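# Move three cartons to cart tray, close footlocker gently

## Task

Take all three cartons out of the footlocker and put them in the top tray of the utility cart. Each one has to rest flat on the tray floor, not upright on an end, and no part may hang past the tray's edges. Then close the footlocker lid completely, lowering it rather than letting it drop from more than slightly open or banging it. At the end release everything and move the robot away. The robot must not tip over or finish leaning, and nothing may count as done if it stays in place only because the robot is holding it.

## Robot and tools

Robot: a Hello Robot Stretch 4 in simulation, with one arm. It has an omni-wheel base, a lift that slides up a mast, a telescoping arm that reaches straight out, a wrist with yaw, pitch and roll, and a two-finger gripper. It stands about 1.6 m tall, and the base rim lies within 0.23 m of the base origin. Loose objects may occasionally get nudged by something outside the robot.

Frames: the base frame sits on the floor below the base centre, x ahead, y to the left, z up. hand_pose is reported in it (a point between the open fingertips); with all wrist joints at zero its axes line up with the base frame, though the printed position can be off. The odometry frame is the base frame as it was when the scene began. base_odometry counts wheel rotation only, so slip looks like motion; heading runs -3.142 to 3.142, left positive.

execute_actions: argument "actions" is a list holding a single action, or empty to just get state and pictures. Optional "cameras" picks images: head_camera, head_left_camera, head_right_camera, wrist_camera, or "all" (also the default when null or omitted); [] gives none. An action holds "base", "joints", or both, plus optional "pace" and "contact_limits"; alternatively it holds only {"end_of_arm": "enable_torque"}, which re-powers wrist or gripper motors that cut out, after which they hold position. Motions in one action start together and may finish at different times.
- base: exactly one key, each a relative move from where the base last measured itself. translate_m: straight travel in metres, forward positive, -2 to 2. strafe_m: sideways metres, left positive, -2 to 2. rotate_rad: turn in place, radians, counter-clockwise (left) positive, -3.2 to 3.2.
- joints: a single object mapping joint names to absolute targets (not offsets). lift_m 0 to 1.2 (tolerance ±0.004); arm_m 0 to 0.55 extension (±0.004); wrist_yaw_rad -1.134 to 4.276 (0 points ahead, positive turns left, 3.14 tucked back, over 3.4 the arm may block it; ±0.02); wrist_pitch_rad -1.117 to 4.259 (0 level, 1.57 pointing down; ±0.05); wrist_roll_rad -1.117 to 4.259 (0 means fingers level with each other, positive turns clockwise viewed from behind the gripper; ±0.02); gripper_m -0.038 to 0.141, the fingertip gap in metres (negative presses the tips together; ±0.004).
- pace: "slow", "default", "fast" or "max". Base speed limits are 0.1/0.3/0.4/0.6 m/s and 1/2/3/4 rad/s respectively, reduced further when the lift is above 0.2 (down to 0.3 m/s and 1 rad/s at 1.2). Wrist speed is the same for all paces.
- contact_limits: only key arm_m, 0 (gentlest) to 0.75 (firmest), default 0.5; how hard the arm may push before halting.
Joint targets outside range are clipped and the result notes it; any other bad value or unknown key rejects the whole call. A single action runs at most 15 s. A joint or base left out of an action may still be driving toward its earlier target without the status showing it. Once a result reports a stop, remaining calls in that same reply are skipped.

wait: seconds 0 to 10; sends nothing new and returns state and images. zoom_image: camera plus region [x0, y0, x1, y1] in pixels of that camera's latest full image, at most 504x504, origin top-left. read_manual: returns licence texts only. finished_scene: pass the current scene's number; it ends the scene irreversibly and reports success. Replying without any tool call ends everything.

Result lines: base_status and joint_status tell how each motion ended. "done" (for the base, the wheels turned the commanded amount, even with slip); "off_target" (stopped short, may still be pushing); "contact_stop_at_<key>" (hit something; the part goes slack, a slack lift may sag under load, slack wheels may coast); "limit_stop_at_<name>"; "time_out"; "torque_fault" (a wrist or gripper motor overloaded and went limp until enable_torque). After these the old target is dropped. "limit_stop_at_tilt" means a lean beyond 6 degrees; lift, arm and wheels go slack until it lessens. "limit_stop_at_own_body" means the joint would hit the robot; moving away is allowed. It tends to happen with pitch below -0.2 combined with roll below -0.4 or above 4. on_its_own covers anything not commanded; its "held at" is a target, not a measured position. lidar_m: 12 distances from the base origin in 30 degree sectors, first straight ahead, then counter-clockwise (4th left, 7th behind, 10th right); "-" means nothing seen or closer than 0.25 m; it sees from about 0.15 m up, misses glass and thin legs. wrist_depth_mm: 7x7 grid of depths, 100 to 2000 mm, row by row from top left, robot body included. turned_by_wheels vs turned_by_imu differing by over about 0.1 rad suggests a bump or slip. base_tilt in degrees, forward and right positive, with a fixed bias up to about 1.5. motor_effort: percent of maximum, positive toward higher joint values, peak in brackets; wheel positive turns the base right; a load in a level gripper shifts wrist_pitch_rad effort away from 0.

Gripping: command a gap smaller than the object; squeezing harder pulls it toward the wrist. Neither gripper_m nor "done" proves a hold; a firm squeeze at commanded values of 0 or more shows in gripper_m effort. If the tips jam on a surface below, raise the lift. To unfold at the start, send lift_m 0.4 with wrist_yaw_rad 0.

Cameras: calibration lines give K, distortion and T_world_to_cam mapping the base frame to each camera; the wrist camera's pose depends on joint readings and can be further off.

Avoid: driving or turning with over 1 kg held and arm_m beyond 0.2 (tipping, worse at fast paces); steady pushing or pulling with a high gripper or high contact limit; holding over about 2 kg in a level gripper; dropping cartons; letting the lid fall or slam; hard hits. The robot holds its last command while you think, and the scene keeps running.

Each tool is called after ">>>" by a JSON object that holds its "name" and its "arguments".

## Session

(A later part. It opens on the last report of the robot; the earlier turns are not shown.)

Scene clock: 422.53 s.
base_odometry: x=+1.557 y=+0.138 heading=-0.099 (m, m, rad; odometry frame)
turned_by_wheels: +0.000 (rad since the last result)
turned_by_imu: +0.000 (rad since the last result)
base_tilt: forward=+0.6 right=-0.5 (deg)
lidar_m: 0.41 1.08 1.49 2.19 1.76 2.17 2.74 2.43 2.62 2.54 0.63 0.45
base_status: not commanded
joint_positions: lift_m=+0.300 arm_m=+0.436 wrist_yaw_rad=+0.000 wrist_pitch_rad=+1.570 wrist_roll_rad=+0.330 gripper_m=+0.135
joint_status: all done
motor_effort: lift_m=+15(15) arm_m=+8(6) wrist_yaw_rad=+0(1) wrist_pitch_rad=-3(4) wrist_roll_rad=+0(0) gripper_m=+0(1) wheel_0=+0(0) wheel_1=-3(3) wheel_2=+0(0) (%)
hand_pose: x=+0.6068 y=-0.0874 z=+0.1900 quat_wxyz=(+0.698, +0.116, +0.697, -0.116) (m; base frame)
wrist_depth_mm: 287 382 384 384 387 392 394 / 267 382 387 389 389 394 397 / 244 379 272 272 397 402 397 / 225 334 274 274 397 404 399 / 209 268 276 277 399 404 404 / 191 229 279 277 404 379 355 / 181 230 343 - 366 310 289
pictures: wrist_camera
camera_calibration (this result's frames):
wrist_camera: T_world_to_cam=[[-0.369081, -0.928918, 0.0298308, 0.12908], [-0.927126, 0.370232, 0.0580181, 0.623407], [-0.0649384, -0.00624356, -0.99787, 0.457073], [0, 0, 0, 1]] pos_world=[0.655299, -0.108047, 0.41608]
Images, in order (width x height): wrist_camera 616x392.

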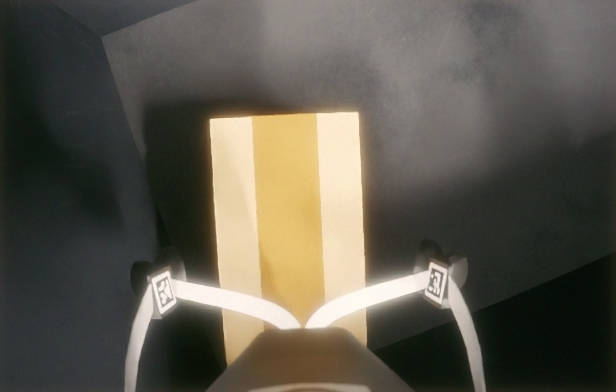

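>>> {"name": "execute_actions", "arguments": {"actions": [{"base":{"strafe_m":0.008},"joints":{"lift_m":0.215,"arm_m":0.432},"pace":"slow"}], "cameras": ["wrist_camera"]}}

>>> {"name": "execute_actions", "arguments": {"actions": [{"joints":{"gripper_m":0.045,"lift_m":0.21}}], "cameras": []}}

>>> {"name": "execute_actions", "arguments": {"actions": [{"joints":{"lift_m":0.56,"arm_m":0.445}}], "cameras": ["wrist_camera"]}}

>>> {"name": "execute_actions", "arguments": {"actions": [{"base":{"strafe_m":-1.815},"joints":{"arm_m":0.15,"wrist_roll_rad":1.57},"pace":"fast"}], "cameras": []}}

>>> {"name": "execute_actions", "arguments": {"actions": [{"base":{"rotate_rad":-3.18},"joints":{"lift_m":0.7}}], "cameras": ["head_camera"]}}

>>> {"name": "execute_actions", "arguments": {"actions": [{"base":{"translate_m":1.5},"joints":{"lift_m":1.12,"arm_m":0.2},"pace":"fast"}], "cameras": []}}

>>> {"name": "execute_actions", "arguments": {"actions": [{"joints":{"arm_m":0.43}}], "cameras": ["wrist_camera","head_right_camera"]}}

Scene clock: 442.03 s.
base_odometry: x=+1.558 y=+0.146 heading=-0.099 (m, m, rad; odometry frame)
turned_by_wheels: +0.000 (rad since the last result)
turned_by_imu: +0.000 (rad since the last result)
base_tilt: forward=+0.6 right=-0.4 (deg)
lidar_m: 0.43 1.05 1.50 2.20 1.79 2.16 2.74 2.43 2.63 2.55 0.61 0.44
base_status: done
joint_positions: lift_m=+0.215 arm_m=+0.433 wrist_yaw_rad=+0.000 wrist_pitch_rad=+1.570 wrist_roll_rad=+0.330 gripper_m=+0.135
joint_status: all done
motor_effort: lift_m=+15(16) arm_m=-7(6) wrist_yaw_rad=+1(0) wrist_pitch_rad=-3(3) wrist_roll_rad=-1(1) gripper_m=+0(1) wheel_0=-1(5) wheel_1=+3(8) wheel_2=+0(1) (%)
hand_pose: x=+0.6045 y=-0.0874 z=+0.1050 quat_wxyz=(+0.698, +0.116, +0.697, -0.116) (m; base frame)
wrist_depth_mm: 271 298 298 303 306 306 309 / 252 300 186 187 306 310 310 / 231 301 187 187 190 310 312 / 213 303 187 189 191 314 315 / 197 254 190 190 193 317 319 / 182 217 191 190 193 319 320 / 171 218 193 - 317 307 285
pictures: wrist_camera
camera_calibration (this result's frames):
wrist_camera: T_world_to_cam=[[-0.369081, -0.928918, 0.0298308, 0.130752], [-0.927126, 0.370232, 0.0580181, 0.62617], [-0.0649384, -0.00624354, -0.99787, 0.37213], [0, 0, 0, 1]] pos_world=[0.652962, -0.108047, 0.331108]
Images, in order (width x height): wrist_camera 616x392.

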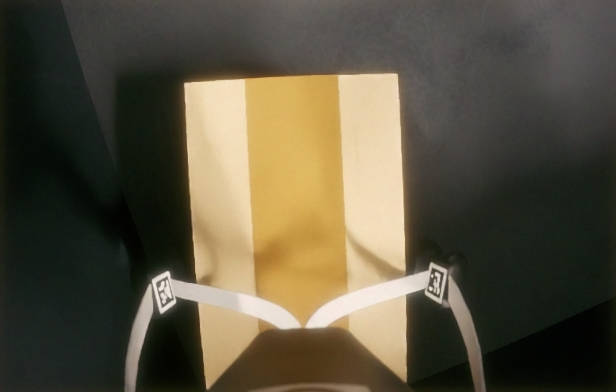

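Scene clock: 443.90 s.
base_odometry: x=+1.558 y=+0.146 heading=-0.099 (m, m, rad; odometry frame)
turned_by_wheels: +0.000 (rad since the last result)
turned_by_imu: +0.000 (rad since the last result)
base_tilt: forward=+0.6 right=-0.4 (deg)
lidar_m: 0.42 1.08 1.49 2.19 1.78 2.15 2.74 2.45 2.61 2.55 0.61 0.44
base_status: not commanded
joint_positions: lift_m=+0.210 arm_m=+0.433 wrist_yaw_rad=+0.000 wrist_pitch_rad=+1.570 wrist_roll_rad=+0.330 gripper_m=+0.046
joint_status: all done
motor_effort: lift_m=+19(19) arm_m=-7(7) wrist_yaw_rad=-2(1) wrist_pitch_rad=-4(1) wrist_roll_rad=+0(1) gripper_m=-35(34) wheel_0=-1(1) wheel_1=+3(3) wheel_2=+0(0) (%)
hand_pose: x=+0.6044 y=-0.0874 z=+0.0996 quat_wxyz=(+0.698, +0.116, +0.697, -0.116) (m; base frame)
wrist_depth_mm: 270 290 291 294 294 296 298 / 250 291 167 167 169 300 303 / 230 294 167 167 170 303 303 / 213 296 168 169 171 304 306 / 196 271 170 170 172 306 310 / 181 178 170 171 172 307 314 / 171 233 171 - 174 309 282
pictures: none
No camera images: the call's "cameras" was empty. Leave "cameras" out to get every camera's image.

Scene clock: 446.33 s.
base_odometry: x=+1.558 y=+0.146 heading=-0.099 (m, m, rad; odometry frame)
turned_by_wheels: +0.000 (rad since the last result)
turned_by_imu: +0.000 (rad since the last result)
base_tilt: forward=+0.4 right=-0.5 (deg)
lidar_m: 0.42 1.04 1.52 2.19 1.79 2.16 2.75 2.40 2.62 2.54 0.62 0.44
base_status: not commanded
joint_positions: lift_m=+0.559 arm_m=+0.444 wrist_yaw_rad=+0.000 wrist_pitch_rad=+1.570 wrist_roll_rad=+0.330 gripper_m=+0.046
joint_status: all done
motor_effort: lift_m=+25(27) arm_m=+7(11) wrist_yaw_rad=+1(0) wrist_pitch_rad=-4(8) wrist_roll_rad=-1(1) gripper_m=-34(33) wheel_0=-1(1) wheel_1=+3(3) wheel_2=+0(0) (%)
hand_pose: x=+0.6148 y=-0.0874 z=+0.4491 quat_wxyz=(+0.698, +0.116, +0.697, -0.116) (m; base frame)
wrist_depth_mm: 549 377 466 574 640 654 654 / 647 418 166 167 169 661 661 / 654 413 167 168 169 661 661 / 661 439 168 168 171 661 661 / 676 676 169 170 172 597 488 / 668 177 170 171 172 347 384 / 676 691 171 - 174 699 715
pictures: wrist_camera
camera_calibration (this result's frames):
wrist_camera: T_world_to_cam=[[-0.369146, -0.928891, 0.029875, 0.124321], [-0.927091, 0.370301, 0.0581291, 0.615714], [-0.0650584, -0.00623873, -0.997862, 0.716275], [0, 0, 0, 1]] pos_world=[0.663315, -0.10805, 0.675238]
Images, in order (width x height): wrist_camera 616x392.

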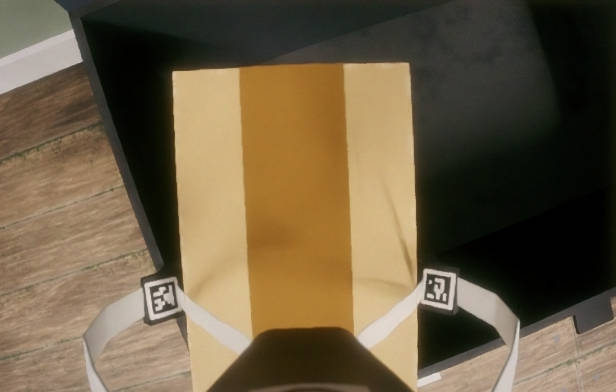

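Scene clock: 452.03 s.
base_odometry: x=+1.378 y=-1.660 heading=-0.099 (m, m, rad; odometry frame)
turned_by_wheels: +0.000 (rad since the last result)
turned_by_imu: +0.003 (rad since the last result)
base_tilt: forward=+0.5 right=-0.4 (deg)
lidar_m: 0.25 0.95 1.14 1.71 3.53 2.92 1.99 1.01 0.74 0.72 0.78 0.30
base_status: done
joint_positions: lift_m=+0.559 arm_m=+0.151 wrist_yaw_rad=+0.000 wrist_pitch_rad=+1.570 wrist_roll_rad=+1.570 gripper_m=+0.046
joint_status: all done
motor_effort: lift_m=+25(25) arm_m=-7(9) wrist_yaw_rad=+1(2) wrist_pitch_rad=-4(1) wrist_roll_rad=+1(5) gripper_m=-33(34) wheel_0=-2(14) wheel_1=+1(13) wheel_2=+1(0) (%)
hand_pose: x=+0.3224 y=-0.0874 z=+0.4492 quat_wxyz=(+0.500, +0.500, +0.500, -0.500) (m; base frame)
wrist_depth_mm: 661 654 661 668 668 683 683 / 661 661 166 167 169 683 683 / 647 661 167 168 169 521 477 / 668 668 168 168 170 469 473 / 668 676 169 169 171 473 477 / 676 177 170 171 172 473 480 / 676 676 171 - 174 480 488
pictures: none
No camera images: the call's "cameras" was empty. Leave "cameras" out to get every camera's image.

Scene clock: 454.90 s.
base_odometry: x=+1.378 y=-1.660 heading=+3.004 (m, m, rad; odometry frame)
turned_by_wheels: -3.180 (rad since the last result)
turned_by_imu: -3.126 (rad since the last result)
base_tilt: forward=+0.4 right=-0.4 (deg)
lidar_m: 0.25 1.05 0.77 0.71 0.76 0.95 0.92 0.96 1.16 1.48 3.47 0.31
base_status: done
joint_positions: lift_m=+0.699 arm_m=+0.151 wrist_yaw_rad=+0.000 wrist_pitch_rad=+1.570 wrist_roll_rad=+1.570 gripper_m=+0.046
joint_status: all done
motor_effort: lift_m=+25(28) arm_m=-7(7) wrist_yaw_rad=-1(1) wrist_pitch_rad=-3(2) wrist_roll_rad=+1(1) gripper_m=-34(34) wheel_0=+2(11) wheel_1=+3(7) wheel_2=+1(11) (%)
hand_pose: x=+0.3225 y=-0.0874 z=+0.5892 quat_wxyz=(+0.501, +0.500, +0.500, -0.499) (m; base frame)
wrist_depth_mm: 768 798 788 809 809 809 820 / 778 788 167 167 169 809 831 / 809 788 167 168 169 831 831 / 798 809 168 168 170 615 615 / 809 820 169 169 172 621 621 / 809 176 170 171 172 621 627 / 820 820 170 - 174 634 878
pictures: head_camera
Images, in order (width x height): head_camera 420x560.

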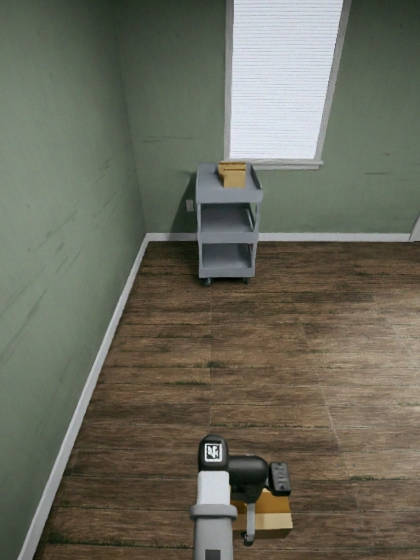

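Scene clock: 460.00 s.
base_odometry: x=-0.108 y=-1.455 heading=+3.004 (m, m, rad; odometry frame)
turned_by_wheels: +0.000 (rad since the last result)
turned_by_imu: -0.007 (rad since the last result)
base_tilt: forward=+0.7 right=-0.5 (deg)
lidar_m: 0.29 0.48 0.77 0.72 0.76 1.05 2.44 2.16 2.64 3.24 1.88 0.32
base_status: done
joint_positions: lift_m=+1.119 arm_m=+0.199 wrist_yaw_rad=+0.000 wrist_pitch_rad=+1.570 wrist_roll_rad=+1.570 gripper_m=+0.046
joint_status: all done
motor_effort: lift_m=+25(26) arm_m=+7(10) wrist_yaw_rad=+1(3) wrist_pitch_rad=-3(13) wrist_roll_rad=+0(1) gripper_m=-34(34) wheel_0=+1(6) wheel_1=+1(9) wheel_2=+1(12) (%)
hand_pose: x=+0.3700 y=-0.0874 z=+1.0092 quat_wxyz=(+0.501, +0.500, +0.500, -0.499) (m; base frame)
wrist_depth_mm: 394 389 1229 1229 1255 1255 1255 / 427 424 166 167 168 1255 1281 / 424 427 167 168 170 1255 1255 / 430 433 168 168 170 1060 1255 / 433 433 168 169 172 1308 1281 / 436 177 170 171 172 1308 1308 / 436 442 171 - 174 1336 1308
pictures: none
No camera images: the call's "cameras" was empty. Leave "cameras" out to get every camera's image.

Scene clock: 461.80 s.
base_odometry: x=-0.108 y=-1.455 heading=+3.004 (m, m, rad; odometry frame)
turned_by_wheels: +0.000 (rad since the last result)
turned_by_imu: +0.000 (rad since the last result)
base_tilt: forward=+0.5 right=-0.3 (deg)
lidar_m: 0.47 0.52 0.75 0.72 0.76 1.06 2.44 2.17 2.65 3.21 1.87 0.50
base_status: not commanded
joint_positions: lift_m=+1.119 arm_m=+0.429 wrist_yaw_rad=+0.000 wrist_pitch_rad=+1.570 wrist_roll_rad=+1.570 gripper_m=+0.046
joint_status: all done
motor_effort: lift_m=+25(25) arm_m=+7(7) wrist_yaw_rad=+0(0) wrist_pitch_rad=-3(1) wrist_roll_rad=+0(1) gripper_m=-34(33) wheel_0=+1(1) wheel_1=+1(1) wheel_2=+1(0) (%)
hand_pose: x=+0.5999 y=-0.0874 z=+1.0092 quat_wxyz=(+0.501, +0.500, +0.500, -0.499) (m; base frame)
wrist_depth_mm: 382 394 413 421 430 1281 1281 / 418 424 166 167 169 1255 1281 / 312 310 167 167 170 1229 1255 / 312 317 167 169 170 1042 1042 / 315 317 169 169 171 1060 1308 / 436 177 170 170 172 1060 1308 / 439 442 170 - 174 1308 1281
pictures: head_right_camera, wrist_camera
camera_calibration (this result's frames):
wrist_camera: T_world_to_cam=[[-0.998479, 0.0467997, 0.0291443, 0.565669], [0.0484519, 0.997091, 0.0588339, 0.0381838], [-0.0263062, 0.0601565, -0.997842, 1.25666], [0, 0, 0, 1]] pos_world=[0.596016, -0.140142, 1.23522]
Images, in order (width x height): head_right_camera 420x672, wrist_camera 616x392.

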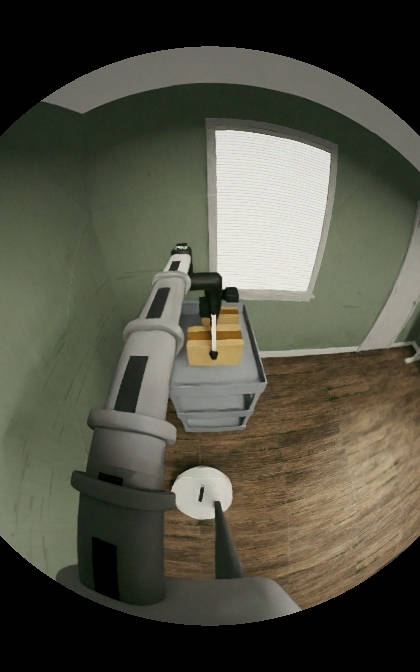

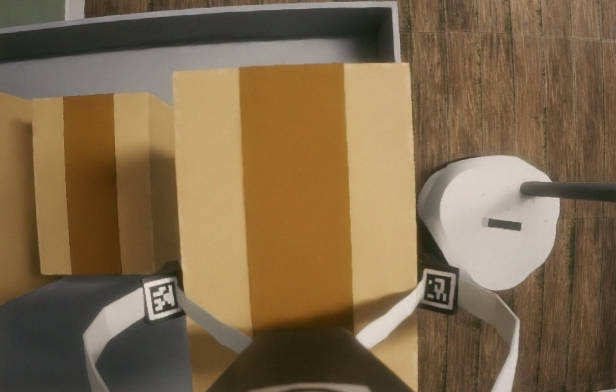

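>>> {"name": "execute_actions", "arguments": {"actions": [{"joints":{"lift_m":0.993,"arm_m":0.443},"pace":"slow"}], "cameras": ["wrist_camera"]}}

>>> {"name": "execute_actions", "arguments": {"actions": [{"joints":{"lift_m":0.986,"gripper_m":0.128},"pace":"slow"}], "cameras": ["wrist_camera"]}}

>>> {"name": "execute_actions", "arguments": {"actions": [{"joints":{"lift_m":1.08}}], "cameras": ["wrist_camera"]}}

>>> {"name": "execute_actions", "arguments": {"actions": [{"joints":{"arm_m":0.03},"pace":"fast"}], "cameras": ["head_right_camera","head_left_camera"]}}

Scene clock: 474.80 s.
base_odometry: x=-0.108 y=-1.455 heading=+3.004 (m, m, rad; odometry frame)
turned_by_wheels: +0.000 (rad since the last result)
turned_by_imu: +0.000 (rad since the last result)
base_tilt: forward=+0.6 right=-0.5 (deg)
lidar_m: 0.46 1.06 0.77 0.72 0.76 1.07 2.43 2.18 2.63 3.23 1.89 0.49
base_status: not commanded
joint_positions: lift_m=+0.993 arm_m=+0.442 wrist_yaw_rad=+0.000 wrist_pitch_rad=+1.570 wrist_roll_rad=+1.570 gripper_m=+0.046
joint_status: all done
motor_effort: lift_m=+19(23) arm_m=+8(8) wrist_yaw_rad=+1(1) wrist_pitch_rad=-3(3) wrist_roll_rad=+0(1) gripper_m=-32(33) wheel_0=+1(1) wheel_1=+1(1) wheel_2=+1(0) (%)
hand_pose: x=+0.6129 y=-0.0874 z=+0.8826 quat_wxyz=(+0.501, +0.500, +0.500, -0.499) (m; base frame)
wrist_depth_mm: 296 298 304 304 307 1138 1118 / 185 250 167 167 168 1118 1118 / 187 249 167 167 170 931 1138 / 189 248 168 169 171 917 917 / 190 227 169 170 172 931 931 / 191 178 170 170 172 252 1160 / 310 314 171 - 175 732 1160
pictures: wrist_camera
camera_calibration (this result's frames):
wrist_camera: T_world_to_cam=[[-0.998478, 0.0467998, 0.0291799, 0.582252], [0.0484541, 0.997091, 0.0588322, 0.0450005], [-0.0263417, 0.0601565, -0.997841, 1.13077], [0, 0, 0, 1]] pos_world=[0.608972, -0.140142, 1.10869]
Images, in order (width x height): wrist_camera 616x392.

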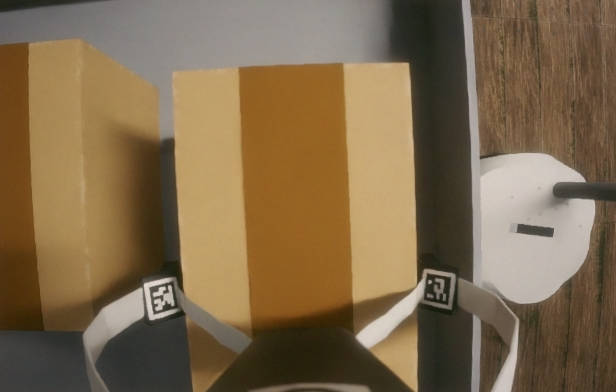

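Scene clock: 478.40 s.
base_odometry: x=-0.108 y=-1.455 heading=+3.004 (m, m, rad; odometry frame)
turned_by_wheels: +0.000 (rad since the last result)
turned_by_imu: +0.000 (rad since the last result)
base_tilt: forward=+0.4 right=-0.4 (deg)
lidar_m: 0.46 1.03 0.78 0.72 0.75 1.05 2.42 2.19 2.63 3.22 1.89 0.50
base_status: not commanded
joint_positions: lift_m=+0.986 arm_m=+0.442 wrist_yaw_rad=+0.000 wrist_pitch_rad=+1.571 wrist_roll_rad=+1.570 gripper_m=+0.128
joint_status: all done
motor_effort: lift_m=+19(18) arm_m=+7(8) wrist_yaw_rad=+1(0) wrist_pitch_rad=-6(7) wrist_roll_rad=+1(1) gripper_m=+0(33) wheel_0=+1(1) wheel_1=+1(1) wheel_2=+0(0) (%)
hand_pose: x=+0.6126 y=-0.0874 z=+0.8757 quat_wxyz=(+0.500, +0.500, +0.500, -0.500) (m; base frame)
wrist_depth_mm: 238 297 298 301 301 1078 1118 / 181 249 185 186 304 1098 1138 / 182 247 186 187 190 917 1118 / 184 245 187 189 190 293 904 / 186 224 189 190 192 274 904 / 187 206 190 189 193 301 1160 / 307 310 191 - 315 304 1160
pictures: wrist_camera
camera_calibration (this result's frames):
wrist_camera: T_world_to_cam=[[-0.998438, 0.0470914, 0.0300627, 0.581436], [0.0487973, 0.997077, 0.0587891, 0.0452497], [-0.0272064, 0.0601643, -0.997818, 1.12431], [0, 0, 0, 1]] pos_world=[0.608909, -0.140141, 1.10171]
Images, in order (width x height): wrist_camera 616x392.

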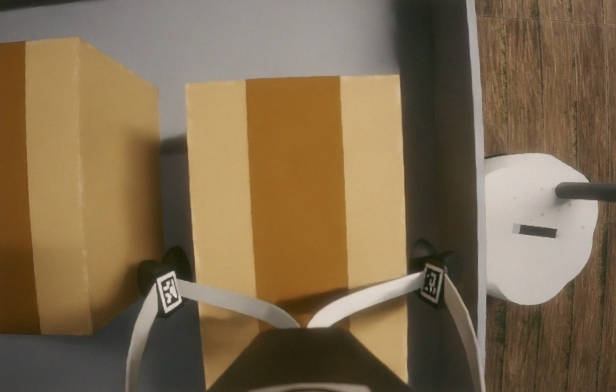

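Scene clock: 479.80 s.
base_odometry: x=-0.108 y=-1.455 heading=+3.004 (m, m, rad; odometry frame)
turned_by_wheels: +0.000 (rad since the last result)
turned_by_imu: +0.000 (rad since the last result)
base_tilt: forward=+0.5 right=-0.5 (deg)
lidar_m: 0.45 0.51 0.76 0.72 0.75 1.07 2.43 2.16 2.65 3.20 1.92 0.51
base_status: not commanded
joint_positions: lift_m=+1.080 arm_m=+0.442 wrist_yaw_rad=+0.000 wrist_pitch_rad=+1.570 wrist_roll_rad=+1.570 gripper_m=+0.128
joint_status: all done
motor_effort: lift_m=+21(22) arm_m=+7(8) wrist_yaw_rad=+2(1) wrist_pitch_rad=-5(6) wrist_roll_rad=+1(1) gripper_m=+0(0) wheel_0=+1(1) wheel_1=+1(1) wheel_2=+0(0) (%)
hand_pose: x=+0.6127 y=-0.0874 z=+0.9695 quat_wxyz=(+0.500, +0.500, +0.500, -0.500) (m; base frame)
wrist_depth_mm: 377 387 392 394 397 1229 1205 / 384 327 392 397 402 1205 1255 / 274 277 364 282 399 1182 1229 / 276 279 362 283 399 991 1008 / 279 279 283 286 289 1025 1229 / 397 404 286 286 290 1281 1255 / 402 404 407 - 375 1281 1281
pictures: wrist_camera
camera_calibration (this result's frames):
wrist_camera: T_world_to_cam=[[-0.998446, 0.047091, 0.0297916, 0.578964], [0.048781, 0.997077, 0.0588023, 0.0397275], [-0.0269355, 0.0601642, -0.997825, 1.21776], [0, 0, 0, 1]] pos_world=[0.608928, -0.140141, 1.19553]
Images, in order (width x height): wrist_camera 616x392.

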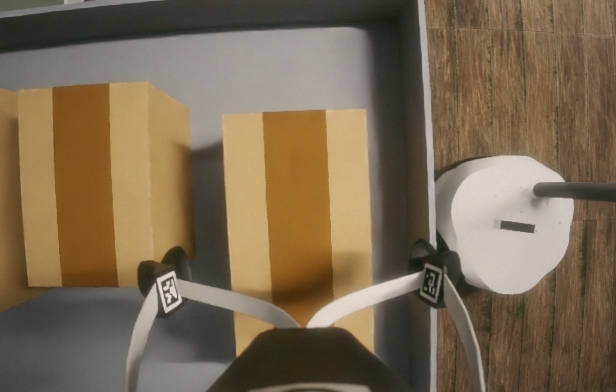

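Scene clock: 481.73 s.
base_odometry: x=-0.108 y=-1.455 heading=+3.004 (m, m, rad; odometry frame)
turned_by_wheels: +0.000 (rad since the last result)
turned_by_imu: +0.000 (rad since the last result)
base_tilt: forward=+0.5 right=-0.6 (deg)
lidar_m: 0.46 1.05 0.75 0.71 0.74 1.04 2.42 2.18 2.65 3.23 1.88 0.49
base_status: not commanded
joint_positions: lift_m=+1.080 arm_m=+0.031 wrist_yaw_rad=+0.000 wrist_pitch_rad=+1.570 wrist_roll_rad=+1.570 gripper_m=+0.128
joint_status: all done
motor_effort: lift_m=+21(21) arm_m=-7(8) wrist_yaw_rad=+1(0) wrist_pitch_rad=-4(5) wrist_roll_rad=+0(1) gripper_m=-1(1) wheel_0=+1(1) wheel_1=+1(1) wheel_2=+0(0) (%)
hand_pose: x=+0.2023 y=-0.0874 z=+0.9695 quat_wxyz=(+0.500, +0.500, +0.500, -0.500) (m; base frame)
wrist_depth_mm: 1160 1205 1182 1182 1182 1205 1182 / 445 1182 1182 1205 1182 1229 1229 / 699 707 1229 1229 1205 1205 1205 / 410 723 1205 1060 991 1229 397 / 404 723 1229 1008 991 1229 1229 / 394 723 1229 1205 1229 1229 1255 / 389 1229 1229 - 1255 1255 1255
pictures: head_left_camera, head_right_camera
Images, in order (width x height): head_left_camera 420x672, head_right_camera 420x672.

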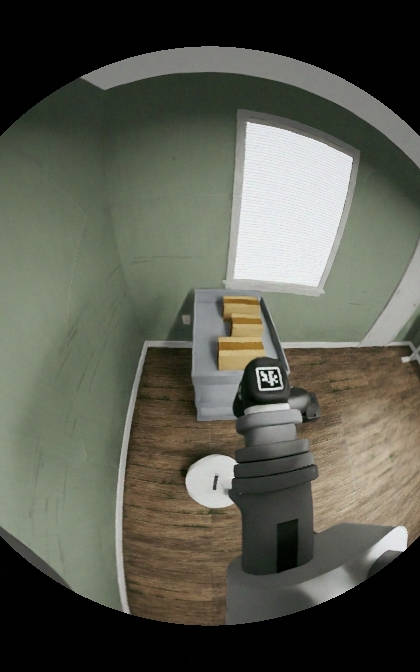

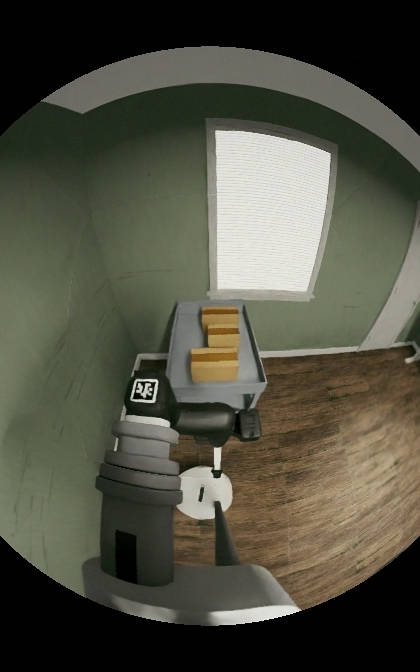

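>>> {"name": "execute_actions", "arguments": {"actions": [{"base":{"translate_m":-1.47},"joints":{"lift_m":0.63,"wrist_roll_rad":0,"gripper_m":0.08},"pace":"fast"}], "cameras": []}}

>>> {"name": "execute_actions", "arguments": {"actions": [{"base":{"rotate_rad":3.18},"joints":{"wrist_pitch_rad":0}}], "cameras": []}}

>>> {"name": "execute_actions", "arguments": {"actions": [{"base":{"strafe_m":1.556},"joints":{"arm_m":0.38},"pace":"fast"}], "cameras": ["head_camera","wrist_camera"]}}

Scene clock: 498.27 s.
base_odometry: x=+1.349 y=-1.656 heading=+3.004 (m, m, rad; odometry frame)
turned_by_wheels: +0.000 (rad since the last result)
turned_by_imu: +0.006 (rad since the last result)
base_tilt: forward=+0.4 right=-0.4 (deg)
lidar_m: 1.94 1.05 0.78 0.70 0.76 1.00 0.95 1.00 1.15 1.61 3.43 2.89
base_status: done
joint_positions: lift_m=+0.630 arm_m=+0.031 wrist_yaw_rad=+0.000 wrist_pitch_rad=+1.570 wrist_roll_rad=+0.000 gripper_m=+0.080
joint_status: all done
motor_effort: lift_m=+15(19) arm_m=-7(7) wrist_yaw_rad=+2(1) wrist_pitch_rad=-5(5) wrist_roll_rad=-1(6) gripper_m=-2(4) wheel_0=-1(5) wheel_1=-1(4) wheel_2=-1(10) (%)
hand_pose: x=+0.2024 y=-0.0874 z=+0.5199 quat_wxyz=(+0.707, +0.000, +0.707, +0.000) (m; base frame)
wrist_depth_mm: 723 715 741 723 750 759 759 / 732 732 741 750 741 750 759 / 732 741 741 750 750 750 768 / 741 741 750 750 759 768 768 / 741 750 539 539 759 778 778 / 750 535 535 544 544 768 778 / 750 539 544 - 768 788 798
pictures: none
No camera images: the call's "cameras" was empty. Leave "cameras" out to get every camera's image.

Scene clock: 501.13 s.
base_odometry: x=+1.349 y=-1.656 heading=-0.099 (m, m, rad; odometry frame)
turned_by_wheels: +3.180 (rad since the last result)
turned_by_imu: +3.126 (rad since the last result)
base_tilt: forward=+0.4 right=-0.4 (deg)
lidar_m: 0.94 1.00 1.17 1.85 3.56 2.88 1.96 1.02 0.74 0.71 0.78 0.98
base_status: done
joint_positions: lift_m=+0.630 arm_m=+0.031 wrist_yaw_rad=+0.000 wrist_pitch_rad=+0.002 wrist_roll_rad=+0.000 gripper_m=+0.080
joint_status: all done
motor_effort: lift_m=+16(16) arm_m=-7(7) wrist_yaw_rad=+1(1) wrist_pitch_rad=-11(14) wrist_roll_rad=-2(1) gripper_m=-3(3) wheel_0=-1(12) wheel_1=-2(6) wheel_2=-1(10) (%)
hand_pose: x=+0.4907 y=-0.0874 z=+0.8077 quat_wxyz=(+1.000, +0.000, +0.001, +0.000) (m; base frame)
wrist_depth_mm: 699 691 691 691 676 683 676 / 699 707 699 683 699 683 683 / 707 699 699 691 691 683 699 / 715 707 699 699 707 691 691 / 723 715 707 707 699 707 699 / 732 715 715 707 707 699 715 / 732 732 732 - 707 707 715
pictures: none
No camera images: the call's "cameras" was empty. Leave "cameras" out to get every camera's image.

Scene clock: 506.20 s.
base_odometry: x=+1.503 y=-0.108 heading=-0.099 (m, m, rad; odometry frame)
turned_by_wheels: +0.000 (rad since the last result)
turned_by_imu: -0.001 (rad since the last result)
base_tilt: forward=+0.5 right=-0.4 (deg)
lidar_m: 0.45 0.49 1.54 2.44 2.00 2.60 2.73 2.26 2.35 2.30 0.65 0.48
base_status: done
joint_positions: lift_m=+0.630 arm_m=+0.379 wrist_yaw_rad=+0.000 wrist_pitch_rad=+0.002 wrist_roll_rad=+0.000 gripper_m=+0.080
joint_status: all done
motor_effort: lift_m=+16(16) arm_m=+7(8) wrist_yaw_rad=+0(2) wrist_pitch_rad=-9(11) wrist_roll_rad=-2(1) gripper_m=-2(2) wheel_0=+0(13) wheel_1=+0(14) wheel_2=+0(1) (%)
hand_pose: x=+0.8381 y=-0.0874 z=+0.8078 quat_wxyz=(+1.000, +0.000, +0.001, +0.000) (m; base frame)
wrist_depth_mm: 418 418 418 418 415 410 410 / 427 424 421 421 418 415 415 / 430 427 424 418 421 415 418 / 430 430 427 421 421 421 418 / 436 430 430 357 421 421 359 / 353 355 353 355 355 355 357 / 353 353 353 - 353 353 353
pictures: head_camera, wrist_camera
camera_calibration (this result's frames):
wrist_camera: T_world_to_cam=[[-0.0301253, -0.998374, -0.0483958, -0.0309194], [-0.0607647, 0.0501574, -0.996891, 0.900067], [0.997697, -0.0270909, -0.0621768, -0.559689], [0, 0, 0, 1]] pos_world=[0.612161, -0.0911766, 0.860973]
Images, in order (width x height): head_camera 420x560, wrist_camera 616x392.

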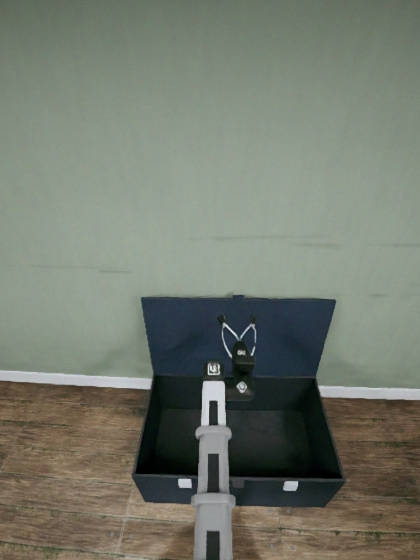

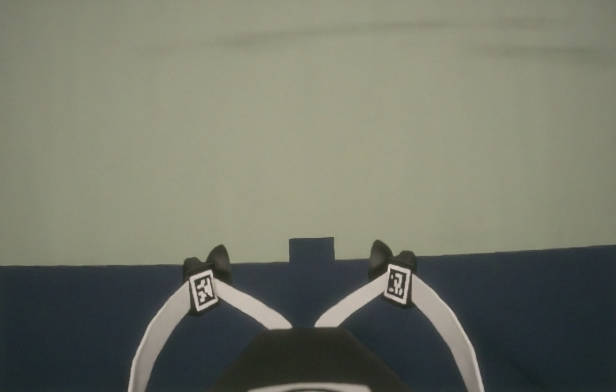

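>>> {"name": "execute_actions", "arguments": {"actions": [{"base":{"strafe_m":-0.014},"joints":{"arm_m":0.46}}], "cameras": []}}

>>> {"name": "execute_actions", "arguments": {"actions": [{"joints":{"arm_m":0.503,"lift_m":0.626},"pace":"slow"}], "cameras": ["wrist_camera"]}}

Scene clock: 513.53 s.
base_odometry: x=+1.501 y=-0.122 heading=-0.099 (m, m, rad; odometry frame)
turned_by_wheels: +0.000 (rad since the last result)
turned_by_imu: +0.000 (rad since the last result)
base_tilt: forward=+0.5 right=-0.5 (deg)
lidar_m: 0.43 0.46 1.55 2.47 1.99 2.66 2.74 2.26 2.33 2.25 0.66 0.48
base_status: done
joint_positions: lift_m=+0.630 arm_m=+0.459 wrist_yaw_rad=+0.000 wrist_pitch_rad=+0.002 wrist_roll_rad=+0.000 gripper_m=+0.080
joint_status: all done
motor_effort: lift_m=+16(16) arm_m=+8(8) wrist_yaw_rad=-1(1) wrist_pitch_rad=-9(9) wrist_roll_rad=-1(1) gripper_m=-2(3) wheel_0=+1(10) wheel_1=-1(8) wheel_2=+0(1) (%)
hand_pose: x=+0.9181 y=-0.0874 z=+0.8078 quat_wxyz=(+1.000, +0.000, +0.001, +0.000) (m; base frame)
wrist_depth_mm: 340 340 340 336 336 332 332 / 343 342 342 338 338 336 332 / 345 343 343 340 340 334 336 / 351 349 347 345 343 340 338 / 351 349 347 343 347 342 342 / 274 274 273 274 274 278 277 / 273 273 273 - 273 274 276
pictures: none
No camera images: the call's "cameras" was empty. Leave "cameras" out to get every camera's image.

Scene clock: 515.13 s.
base_odometry: x=+1.501 y=-0.122 heading=-0.099 (m, m, rad; odometry frame)
turned_by_wheels: +0.000 (rad since the last result)
turned_by_imu: +0.000 (rad since the last result)
base_tilt: forward=+0.5 right=-0.5 (deg)
lidar_m: 0.46 0.49 1.56 2.47 2.00 2.65 2.74 2.27 2.32 2.28 0.67 0.49
base_status: not commanded
joint_positions: lift_m=+0.626 arm_m=+0.502 wrist_yaw_rad=+0.000 wrist_pitch_rad=+0.002 wrist_roll_rad=+0.000 gripper_m=+0.080
joint_status: all done
motor_effort: lift_m=+15(16) arm_m=+8(8) wrist_yaw_rad=+1(2) wrist_pitch_rad=-9(9) wrist_roll_rad=-1(1) gripper_m=-3(2) wheel_0=+1(1) wheel_1=-1(0) wheel_2=+0(0) (%)
hand_pose: x=+0.9610 y=-0.0874 z=+0.8039 quat_wxyz=(+1.000, +0.000, +0.001, +0.000) (m; base frame)
wrist_depth_mm: 297 297 294 296 291 290 290 / 298 298 294 294 296 294 290 / 303 301 301 300 296 296 294 / 306 303 303 303 300 298 294 / 307 307 304 303 301 300 298 / 233 233 233 233 233 234 234 / 230 230 232 - 232 232 231
pictures: wrist_camera
camera_calibration (this result's frames):
wrist_camera: T_world_to_cam=[[-0.0302429, -0.99837, -0.0483954, -0.0273249], [-0.060765, 0.0501644, -0.996891, 0.903665], [0.997694, -0.0272081, -0.0621831, -0.682582], [0, 0, 0, 1]] pos_world=[0.735092, -0.0911839, 0.857087]
Images, in order (width x height): wrist_camera 616x392.

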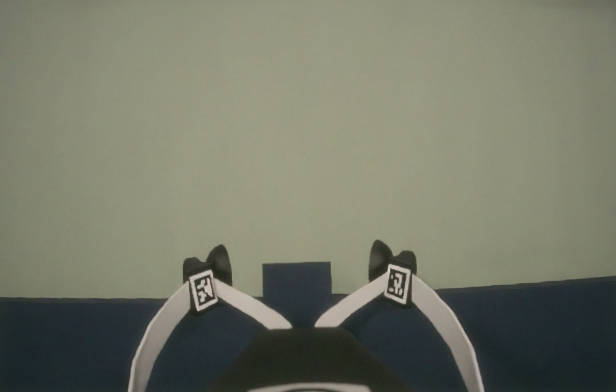

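>>> {"name": "execute_actions", "arguments": {"actions": [{"joints":{"lift_m":0.617,"gripper_m":0.05},"pace":"slow"}], "cameras": ["wrist_camera"]}}

>>> {"name": "execute_actions", "arguments": {"actions": [{"joints":{"arm_m":0.507,"gripper_m":-0.01}}], "cameras": ["wrist_camera"]}}

>>> {"name": "execute_actions", "arguments": {"actions": [{"joints":{"arm_m":0.468,"lift_m":0.619},"pace":"slow"}], "cameras": ["wrist_camera"]}}

Scene clock: 528.00 s.
base_odometry: x=+1.501 y=-0.122 heading=-0.099 (m, m, rad; odometry frame)
turned_by_wheels: +0.000 (rad since the last result)
turned_by_imu: +0.000 (rad since the last result)
base_tilt: forward=+0.4 right=-0.4 (deg)
lidar_m: 0.45 0.50 1.56 2.46 2.01 2.67 2.74 2.25 2.34 2.26 0.68 0.48
base_status: not commanded
joint_positions: lift_m=+0.617 arm_m=+0.502 wrist_yaw_rad=-0.002 wrist_pitch_rad=-0.004 wrist_roll_rad=+0.000 gripper_m=+0.050
joint_status: all done
motor_effort: lift_m=+13(15) arm_m=+8(8) wrist_yaw_rad=+5(6) wrist_pitch_rad=+9(9) wrist_roll_rad=+1(1) gripper_m=-8(6) wheel_0=+1(1) wheel_1=-1(1) wheel_2=+0(1) (%)
hand_pose: x=+0.9609 y=-0.0879 z=+0.7969 quat_wxyz=(+1.000, +0.000, -0.002, -0.001) (m; base frame)
wrist_depth_mm: 298 298 297 298 296 294 291 / 301 300 298 298 297 294 293 / 304 303 300 298 298 298 296 / 303 304 301 301 300 300 296 / 306 306 303 303 301 300 298 / 231 232 198 232 200 233 234 / 229 230 230 - 232 230 231
pictures: wrist_camera
camera_calibration (this result's frames):
wrist_camera: T_world_to_cam=[[-0.0316439, -0.998344, -0.0480374, -0.0270965], [-0.0544195, 0.0497111, -0.99728, 0.890869], [0.998017, -0.0289436, -0.0559025, -0.688349], [0, 0, 0, 1]] pos_world=[0.734607, -0.091261, 0.848664]
Images, in order (width x height): wrist_camera 616x392.

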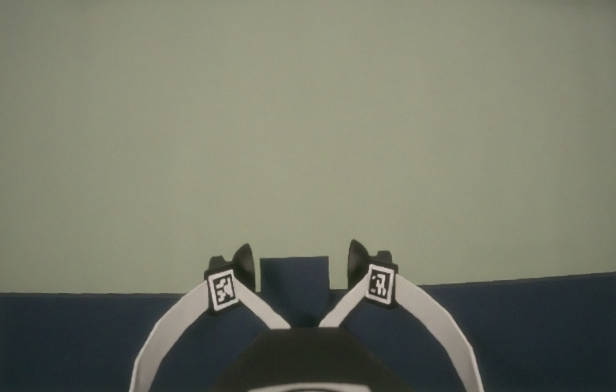

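Scene clock: 529.37 s.
base_odometry: x=+1.501 y=-0.122 heading=-0.099 (m, m, rad; odometry frame)
turned_by_wheels: +0.000 (rad since the last result)
turned_by_imu: +0.000 (rad since the last result)
base_tilt: forward=+0.7 right=-0.5 (deg)
lidar_m: 0.45 0.48 1.53 2.48 2.00 2.65 2.73 2.25 2.33 2.27 0.65 0.46
base_status: not commanded
joint_positions: lift_m=+0.617 arm_m=+0.506 wrist_yaw_rad=+0.002 wrist_pitch_rad=-0.006 wrist_roll_rad=+0.000 gripper_m=-0.009
joint_status: all done
motor_effort: lift_m=+12(12) arm_m=+7(10) wrist_yaw_rad=-5(6) wrist_pitch_rad=+15(15) wrist_roll_rad=+1(1) gripper_m=-29(30) wheel_0=+1(1) wheel_1=-1(1) wheel_2=+0(0) (%)
hand_pose: x=+0.9653 y=-0.0868 z=+0.7975 quat_wxyz=(+1.000, +0.000, -0.003, +0.001) (m; base frame)
wrist_depth_mm: 297 296 294 291 291 290 287 / 297 297 294 294 293 291 287 / 300 298 296 294 293 291 291 / 301 300 300 297 297 293 291 / 304 303 298 298 297 297 293 / 216 216 186 217 189 216 216 / 216 216 216 - 216 216 -
pictures: wrist_camera
camera_calibration (this result's frames):
wrist_camera: T_world_to_cam=[[-0.0276944, -0.998459, -0.0480979, -0.0295918], [-0.0526063, 0.0495055, -0.997387, 0.889949], [0.998231, -0.0250918, -0.0538962, -0.694156], [0, 0, 0, 1]] pos_world=[0.738926, -0.0910212, 0.848789]
Images, in order (width x height): wrist_camera 616x392.

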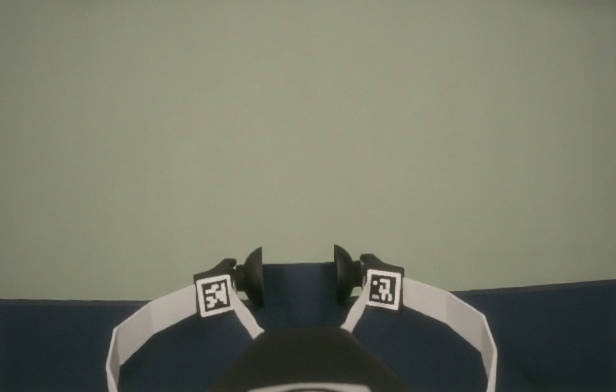

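Scene clock: 530.90 s.
base_odometry: x=+1.501 y=-0.122 heading=-0.099 (m, m, rad; odometry frame)
turned_by_wheels: +0.000 (rad since the last result)
turned_by_imu: +0.000 (rad since the last result)
base_tilt: forward=+0.5 right=-0.5 (deg)
lidar_m: 0.45 0.49 1.55 2.46 2.01 2.67 2.74 2.24 2.34 2.27 0.65 0.48
base_status: not commanded
joint_positions: lift_m=+0.619 arm_m=+0.469 wrist_yaw_rad=+0.002 wrist_pitch_rad=-0.006 wrist_roll_rad=+0.000 gripper_m=-0.009
joint_status: all done
motor_effort: lift_m=+19(20) arm_m=-8(7) wrist_yaw_rad=-6(7) wrist_pitch_rad=+15(15) wrist_roll_rad=+1(1) gripper_m=-30(29) wheel_0=+1(1) wheel_1=-1(1) wheel_2=+0(0) (%)
hand_pose: x=+0.9290 y=-0.0867 z=+0.7990 quat_wxyz=(+1.000, +0.000, -0.003, +0.001) (m; base frame)
wrist_depth_mm: 334 332 329 329 325 324 322 / 334 334 332 330 327 322 325 / 338 336 332 332 330 327 325 / 338 338 336 334 330 329 325 / 343 340 338 334 332 330 329 / 220 220 187 219 189 219 220 / 220 220 220 - 220 220 -
pictures: wrist_camera
camera_calibration (this result's frames):
wrist_camera: T_world_to_cam=[[-0.0274106, -0.998466, -0.0481006, -0.0307072], [-0.0525183, 0.0494907, -0.997393, 0.889453], [0.998244, -0.0248129, -0.0537943, -0.657883], [0, 0, 0, 1]] pos_world=[0.702598, -0.0910038, 0.850267]
Images, in order (width x height): wrist_camera 616x392.

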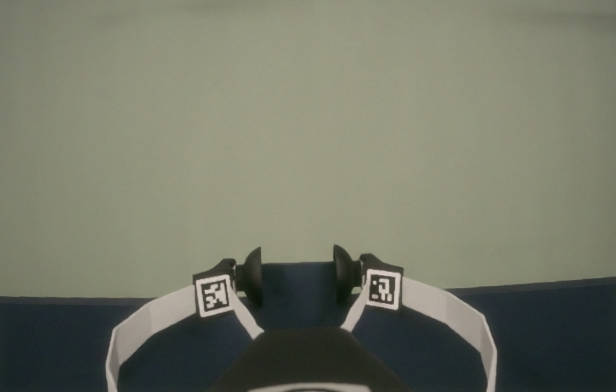

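>>> {"name": "execute_actions", "arguments": {"actions": [{"base":{"translate_m":-0.041},"joints":{"lift_m":0.623},"pace":"slow"}], "cameras": []}}

>>> {"name": "execute_actions", "arguments": {"actions": [{"base":{"translate_m":-0.049},"joints":{"lift_m":0.616},"pace":"slow"}], "cameras": []}}

>>> {"name": "execute_actions", "arguments": {"actions": [{"joints":{"arm_m":0.42,"lift_m":0.603},"pace":"slow"}], "cameras": []}}

>>> {"name": "execute_actions", "arguments": {"actions": [{"joints":{"arm_m":0.373,"lift_m":0.585},"pace":"slow"}], "cameras": ["wrist_camera"]}}

Scene clock: 546.97 s.
base_odometry: x=+1.461 y=-0.118 heading=-0.099 (m, m, rad; odometry frame)
turned_by_wheels: +0.000 (rad since the last result)
turned_by_imu: +0.000 (rad since the last result)
base_tilt: forward=+0.6 right=-0.4 (deg)
lidar_m: 0.49 0.53 1.60 2.46 1.95 2.64 2.67 2.24 2.34 2.27 1.47 0.52
base_status: done
joint_positions: lift_m=+0.623 arm_m=+0.469 wrist_yaw_rad=+0.002 wrist_pitch_rad=-0.001 wrist_roll_rad=+0.000 gripper_m=-0.009
joint_status: all done
motor_effort: lift_m=+20(19) arm_m=-8(8) wrist_yaw_rad=-7(7) wrist_pitch_rad=-2(15) wrist_roll_rad=+0(0) gripper_m=-29(28) wheel_0=+0(4) wheel_1=-3(6) wheel_2=+6(10) (%)
hand_pose: x=+0.9289 y=-0.0867 z=+0.8012 quat_wxyz=(+1.000, +0.000, +0.000, +0.001) (m; base frame)
wrist_depth_mm: 373 368 368 368 364 362 359 / 373 375 370 370 364 364 364 / 379 377 373 373 368 368 366 / 382 377 377 375 373 370 368 / 387 382 379 373 375 373 370 / 222 221 185 220 189 222 223 / 224 224 224 - 226 226 226
pictures: none
No camera images: the call's "cameras" was empty. Leave "cameras" out to get every camera's image.

Scene clock: 548.63 s.
base_odometry: x=+1.412 y=-0.113 heading=-0.099 (m, m, rad; odometry frame)
turned_by_wheels: +0.000 (rad since the last result)
turned_by_imu: +0.000 (rad since the last result)
base_tilt: forward=+0.5 right=-0.5 (deg)
lidar_m: 0.53 0.58 1.69 2.47 1.96 2.65 2.64 2.17 2.33 2.26 1.53 0.56
base_status: done
joint_positions: lift_m=+0.616 arm_m=+0.469 wrist_yaw_rad=+0.002 wrist_pitch_rad=+0.000 wrist_roll_rad=+0.000 gripper_m=-0.009
joint_status: all done
motor_effort: lift_m=+14(20) arm_m=-7(7) wrist_yaw_rad=-7(6) wrist_pitch_rad=-2(16) wrist_roll_rad=+0(0) gripper_m=-28(29) wheel_0=+1(0) wheel_1=-1(4) wheel_2=+4(10) (%)
hand_pose: x=+0.9289 y=-0.0867 z=+0.7947 quat_wxyz=(+1.000, +0.000, +0.000, +0.001) (m; base frame)
wrist_depth_mm: 421 421 418 413 413 410 407 / 424 424 421 415 418 413 410 / 430 424 424 424 418 415 413 / 433 430 427 421 418 418 413 / 439 436 427 427 424 421 421 / 225 224 197 220 211 224 227 / 230 230 229 - 231 233 233
pictures: none
No camera images: the call's "cameras" was empty. Leave "cameras" out to get every camera's image.

Scene clock: 550.30 s.
base_odometry: x=+1.412 y=-0.113 heading=-0.099 (m, m, rad; odometry frame)
turned_by_wheels: +0.000 (rad since the last result)
turned_by_imu: +0.000 (rad since the last result)
base_tilt: forward=+0.6 right=-0.5 (deg)
lidar_m: 0.54 0.58 1.70 2.47 1.93 2.66 2.63 2.18 2.33 2.26 1.51 0.57
base_status: not commanded
joint_positions: lift_m=+0.603 arm_m=+0.421 wrist_yaw_rad=+0.003 wrist_pitch_rad=-0.001 wrist_roll_rad=+0.000 gripper_m=-0.009
joint_status: all done
motor_effort: lift_m=+14(13) arm_m=-7(8) wrist_yaw_rad=-8(7) wrist_pitch_rad=+1(30) wrist_roll_rad=+1(1) gripper_m=-29(29) wheel_0=+1(1) wheel_1=-1(2) wheel_2=+4(4) (%)
hand_pose: x=+0.8809 y=-0.0866 z=+0.7820 quat_wxyz=(+1.000, +0.000, -0.001, +0.001) (m; base frame)
wrist_depth_mm: 469 466 466 466 459 455 455 / 473 473 473 466 462 455 452 / 480 477 473 469 469 462 455 / 480 484 477 473 469 466 466 / 484 480 477 473 477 469 462 / 229 227 185 221 188 228 229 / 237 236 236 - 238 241 242
pictures: none
No camera images: the call's "cameras" was empty. Leave "cameras" out to get every camera's image.

Scene clock: 551.97 s.
base_odometry: x=+1.412 y=-0.113 heading=-0.099 (m, m, rad; odometry frame)
turned_by_wheels: +0.000 (rad since the last result)
turned_by_imu: +0.000 (rad since the last result)
base_tilt: forward=+0.5 right=-0.4 (deg)
lidar_m: 0.53 0.58 1.68 2.48 1.97 2.68 2.65 2.19 2.34 2.25 1.53 0.58
base_status: not commanded
joint_positions: lift_m=+0.585 arm_m=+0.374 wrist_yaw_rad=+0.003 wrist_pitch_rad=-0.002 wrist_roll_rad=+0.000 gripper_m=-0.009
joint_status: all done
motor_effort: lift_m=+13(14) arm_m=-7(7) wrist_yaw_rad=-10(9) wrist_pitch_rad=+2(42) wrist_roll_rad=+1(1) gripper_m=-29(28) wheel_0=+2(1) wheel_1=-1(1) wheel_2=+4(4) (%)
hand_pose: x=+0.8339 y=-0.0865 z=+0.7641 quat_wxyz=(+1.000, +0.000, -0.001, +0.002) (m; base frame)
wrist_depth_mm: 512 517 512 508 508 496 500 / 517 525 512 512 508 504 504 / 530 525 521 512 508 512 508 / 530 525 521 521 517 512 517 / 539 525 530 521 517 517 512 / 232 229 185 223 187 228 232 / 246 245 244 - 247 250 252
pictures: wrist_camera
camera_calibration (this result's frames):
wrist_camera: T_world_to_cam=[[-0.0267055, -0.998499, -0.0478093, -0.035537], [-0.0570622, 0.049271, -0.997154, 0.85327], [0.998013, -0.0239014, -0.0582923, -0.561138], [0, 0, 0, 1]] pos_world=[0.607764, -0.0909371, 0.816433]
Images, in order (width x height): wrist_camera 616x392.

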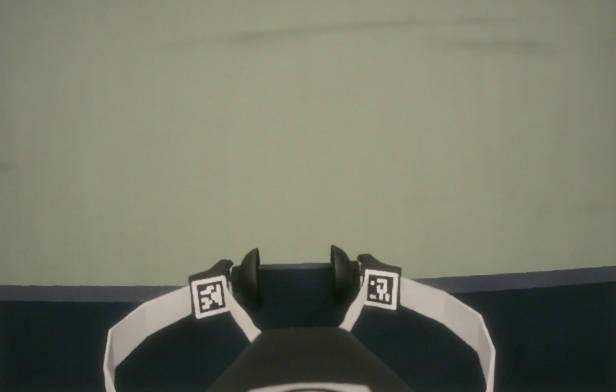

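>>> {"name": "execute_actions", "arguments": {"actions": [{"joints":{"arm_m":0.325,"lift_m":0.566},"pace":"slow"}], "cameras": []}}

>>> {"name": "execute_actions", "arguments": {"actions": [{"joints":{"arm_m":0.283,"lift_m":0.539},"pace":"slow"}], "cameras": []}}

>>> {"name": "execute_actions", "arguments": {"actions": [{"joints":{"arm_m":0.244,"lift_m":0.508},"pace":"slow"}], "cameras": []}}

>>> {"name": "execute_actions", "arguments": {"actions": [{"joints":{"arm_m":0.209,"lift_m":0.473},"pace":"slow"}], "cameras": ["wrist_camera"]}}

Scene clock: 564.50 s.
base_odometry: x=+1.412 y=-0.113 heading=-0.099 (m, m, rad; odometry frame)
turned_by_wheels: +0.000 (rad since the last result)
turned_by_imu: +0.000 (rad since the last result)
base_tilt: forward=+0.5 right=-0.4 (deg)
lidar_m: 0.54 0.59 1.68 2.48 1.97 2.65 2.64 2.17 2.31 2.26 1.51 0.58
base_status: not commanded
joint_positions: lift_m=+0.566 arm_m=+0.326 wrist_yaw_rad=+0.005 wrist_pitch_rad=+0.004 wrist_roll_rad=+0.000 gripper_m=-0.009
joint_status: all done
motor_effort: lift_m=+16(16) arm_m=-8(9) wrist_yaw_rad=-12(11) wrist_pitch_rad=-15(40) wrist_roll_rad=+1(1) gripper_m=-28(28) wheel_0=+2(2) wheel_1=+0(1) wheel_2=+4(4) (%)
hand_pose: x=+0.7861 y=-0.0861 z=+0.7432 quat_wxyz=(+1.000, +0.000, +0.002, +0.002) (m; base frame)
wrist_depth_mm: 569 564 564 549 554 539 544 / 569 559 564 559 554 554 544 / 574 574 569 564 559 549 549 / 574 569 569 564 564 559 549 / 585 585 574 574 564 564 559 / 236 229 199 223 187 229 237 / 259 257 256 - 262 265 268
pictures: none
No camera images: the call's "cameras" was empty. Leave "cameras" out to get every camera's image.

Scene clock: 566.07 s.
base_odometry: x=+1.412 y=-0.113 heading=-0.098 (m, m, rad; odometry frame)
turned_by_wheels: +0.000 (rad since the last result)
turned_by_imu: +0.000 (rad since the last result)
base_tilt: forward=+0.5 right=-0.4 (deg)
lidar_m: 0.54 0.57 1.66 2.47 1.93 2.64 2.63 2.19 2.31 2.27 1.53 0.56
base_status: not commanded
joint_positions: lift_m=+0.539 arm_m=+0.284 wrist_yaw_rad=+0.005 wrist_pitch_rad=+0.005 wrist_roll_rad=-0.001 gripper_m=-0.009
joint_status: all done
on_its_own: wrist_yaw_rad is at rest, and its effort (-14) is outside its rest range (-13 to +13)
motor_effort: lift_m=+16(16) arm_m=-8(9) wrist_yaw_rad=-14(14) wrist_pitch_rad=-17(30) wrist_roll_rad=+2(2) gripper_m=-29(28) wheel_0=+3(3) wheel_1=+0(0) wheel_2=+4(4) (%)
hand_pose: x=+0.7442 y=-0.0859 z=+0.7160 quat_wxyz=(+1.000, +0.000, +0.002, +0.003) (m; base frame)
wrist_depth_mm: 609 609 597 597 585 585 580 / 615 609 609 597 597 591 580 / 615 615 615 609 597 603 591 / 621 627 615 609 609 603 597 / 634 627 621 615 609 609 603 / 236 230 198 224 187 231 243 / 274 272 272 - 277 283 287
pictures: none
No camera images: the call's "cameras" was empty. Leave "cameras" out to get every camera's image.

Scene clock: 567.60 s.
base_odometry: x=+1.412 y=-0.113 heading=-0.098 (m, m, rad; odometry frame)
turned_by_wheels: +0.000 (rad since the last result)
turned_by_imu: +0.000 (rad since the last result)
base_tilt: forward=+0.6 right=-0.5 (deg)
lidar_m: 0.54 0.57 1.66 2.48 1.95 2.67 2.64 2.18 2.34 2.27 1.52 0.57
base_status: not commanded
joint_positions: lift_m=+0.508 arm_m=+0.245 wrist_yaw_rad=+0.006 wrist_pitch_rad=+0.006 wrist_roll_rad=-0.001 gripper_m=-0.009
joint_status: all done
on_its_own: wrist_yaw_rad is at rest, and its effort (-16) is outside its rest range (-13 to +13)
motor_effort: lift_m=+16(16) arm_m=-8(5) wrist_yaw_rad=-16(18) wrist_pitch_rad=-21(26) wrist_roll_rad=+2(2) gripper_m=-28(28) wheel_0=+3(4) wheel_1=+0(0) wheel_2=+4(4) (%)
hand_pose: x=+0.7053 y=-0.0856 z=+0.6846 quat_wxyz=(+1.000, -0.001, +0.003, +0.003) (m; base frame)
wrist_depth_mm: 647 640 640 627 621 627 621 / 647 647 647 640 634 621 627 / 654 654 654 640 640 640 627 / 661 661 654 647 640 647 634 / 676 676 647 661 647 647 647 / 237 229 186 226 186 233 251 / 300 296 294 - 301 312 325
pictures: none
No camera images: the call's "cameras" was empty. Leave "cameras" out to get every camera's image.

Scene clock: 569.07 s.
base_odometry: x=+1.412 y=-0.113 heading=-0.098 (m, m, rad; odometry frame)
turned_by_wheels: +0.000 (rad since the last result)
turned_by_imu: +0.000 (rad since the last result)
base_tilt: forward=+0.6 right=-0.5 (deg)
lidar_m: 0.56 0.57 1.67 2.45 1.95 2.65 2.63 2.18 2.32 2.25 1.50 0.58
base_status: not commanded
joint_positions: lift_m=+0.473 arm_m=+0.210 wrist_yaw_rad=+0.007 wrist_pitch_rad=+0.007 wrist_roll_rad=-0.001 gripper_m=-0.009
joint_status: all done
on_its_own: wrist_yaw_rad is at rest, and its effort (-20) is outside its rest range (-13 to +13)
motor_effort: lift_m=+17(15) arm_m=-8(10) wrist_yaw_rad=-20(19) wrist_pitch_rad=-23(17) wrist_roll_rad=+3(3) gripper_m=-28(28) wheel_0=+4(4) wheel_1=+0(0) wheel_2=+4(3) (%)
hand_pose: x=+0.6704 y=-0.0854 z=+0.6494 quat_wxyz=(+1.000, -0.001, +0.003, +0.004) (m; base frame)
wrist_depth_mm: 691 676 676 661 661 654 647 / 691 683 676 676 661 661 654 / 699 699 683 676 683 661 661 / 707 699 699 691 668 683 668 / 715 707 699 699 676 676 676 / 245 229 186 229 186 237 266 / 347 340 334 - 349 370 394
pictures: wrist_camera
camera_calibration (this result's frames):
wrist_camera: T_world_to_cam=[[-0.0233872, -0.998638, -0.0466492, -0.0473023], [-0.0658065, 0.0480985, -0.996672, 0.734932], [0.997558, -0.0202396, -0.0668418, -0.398492], [0, 0, 0, 1]] pos_world=[0.444776, -0.0906523, 0.703644]
Images, in order (width x height): wrist_camera 616x392.

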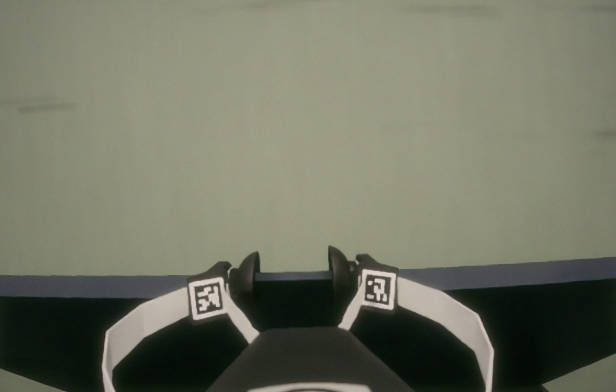

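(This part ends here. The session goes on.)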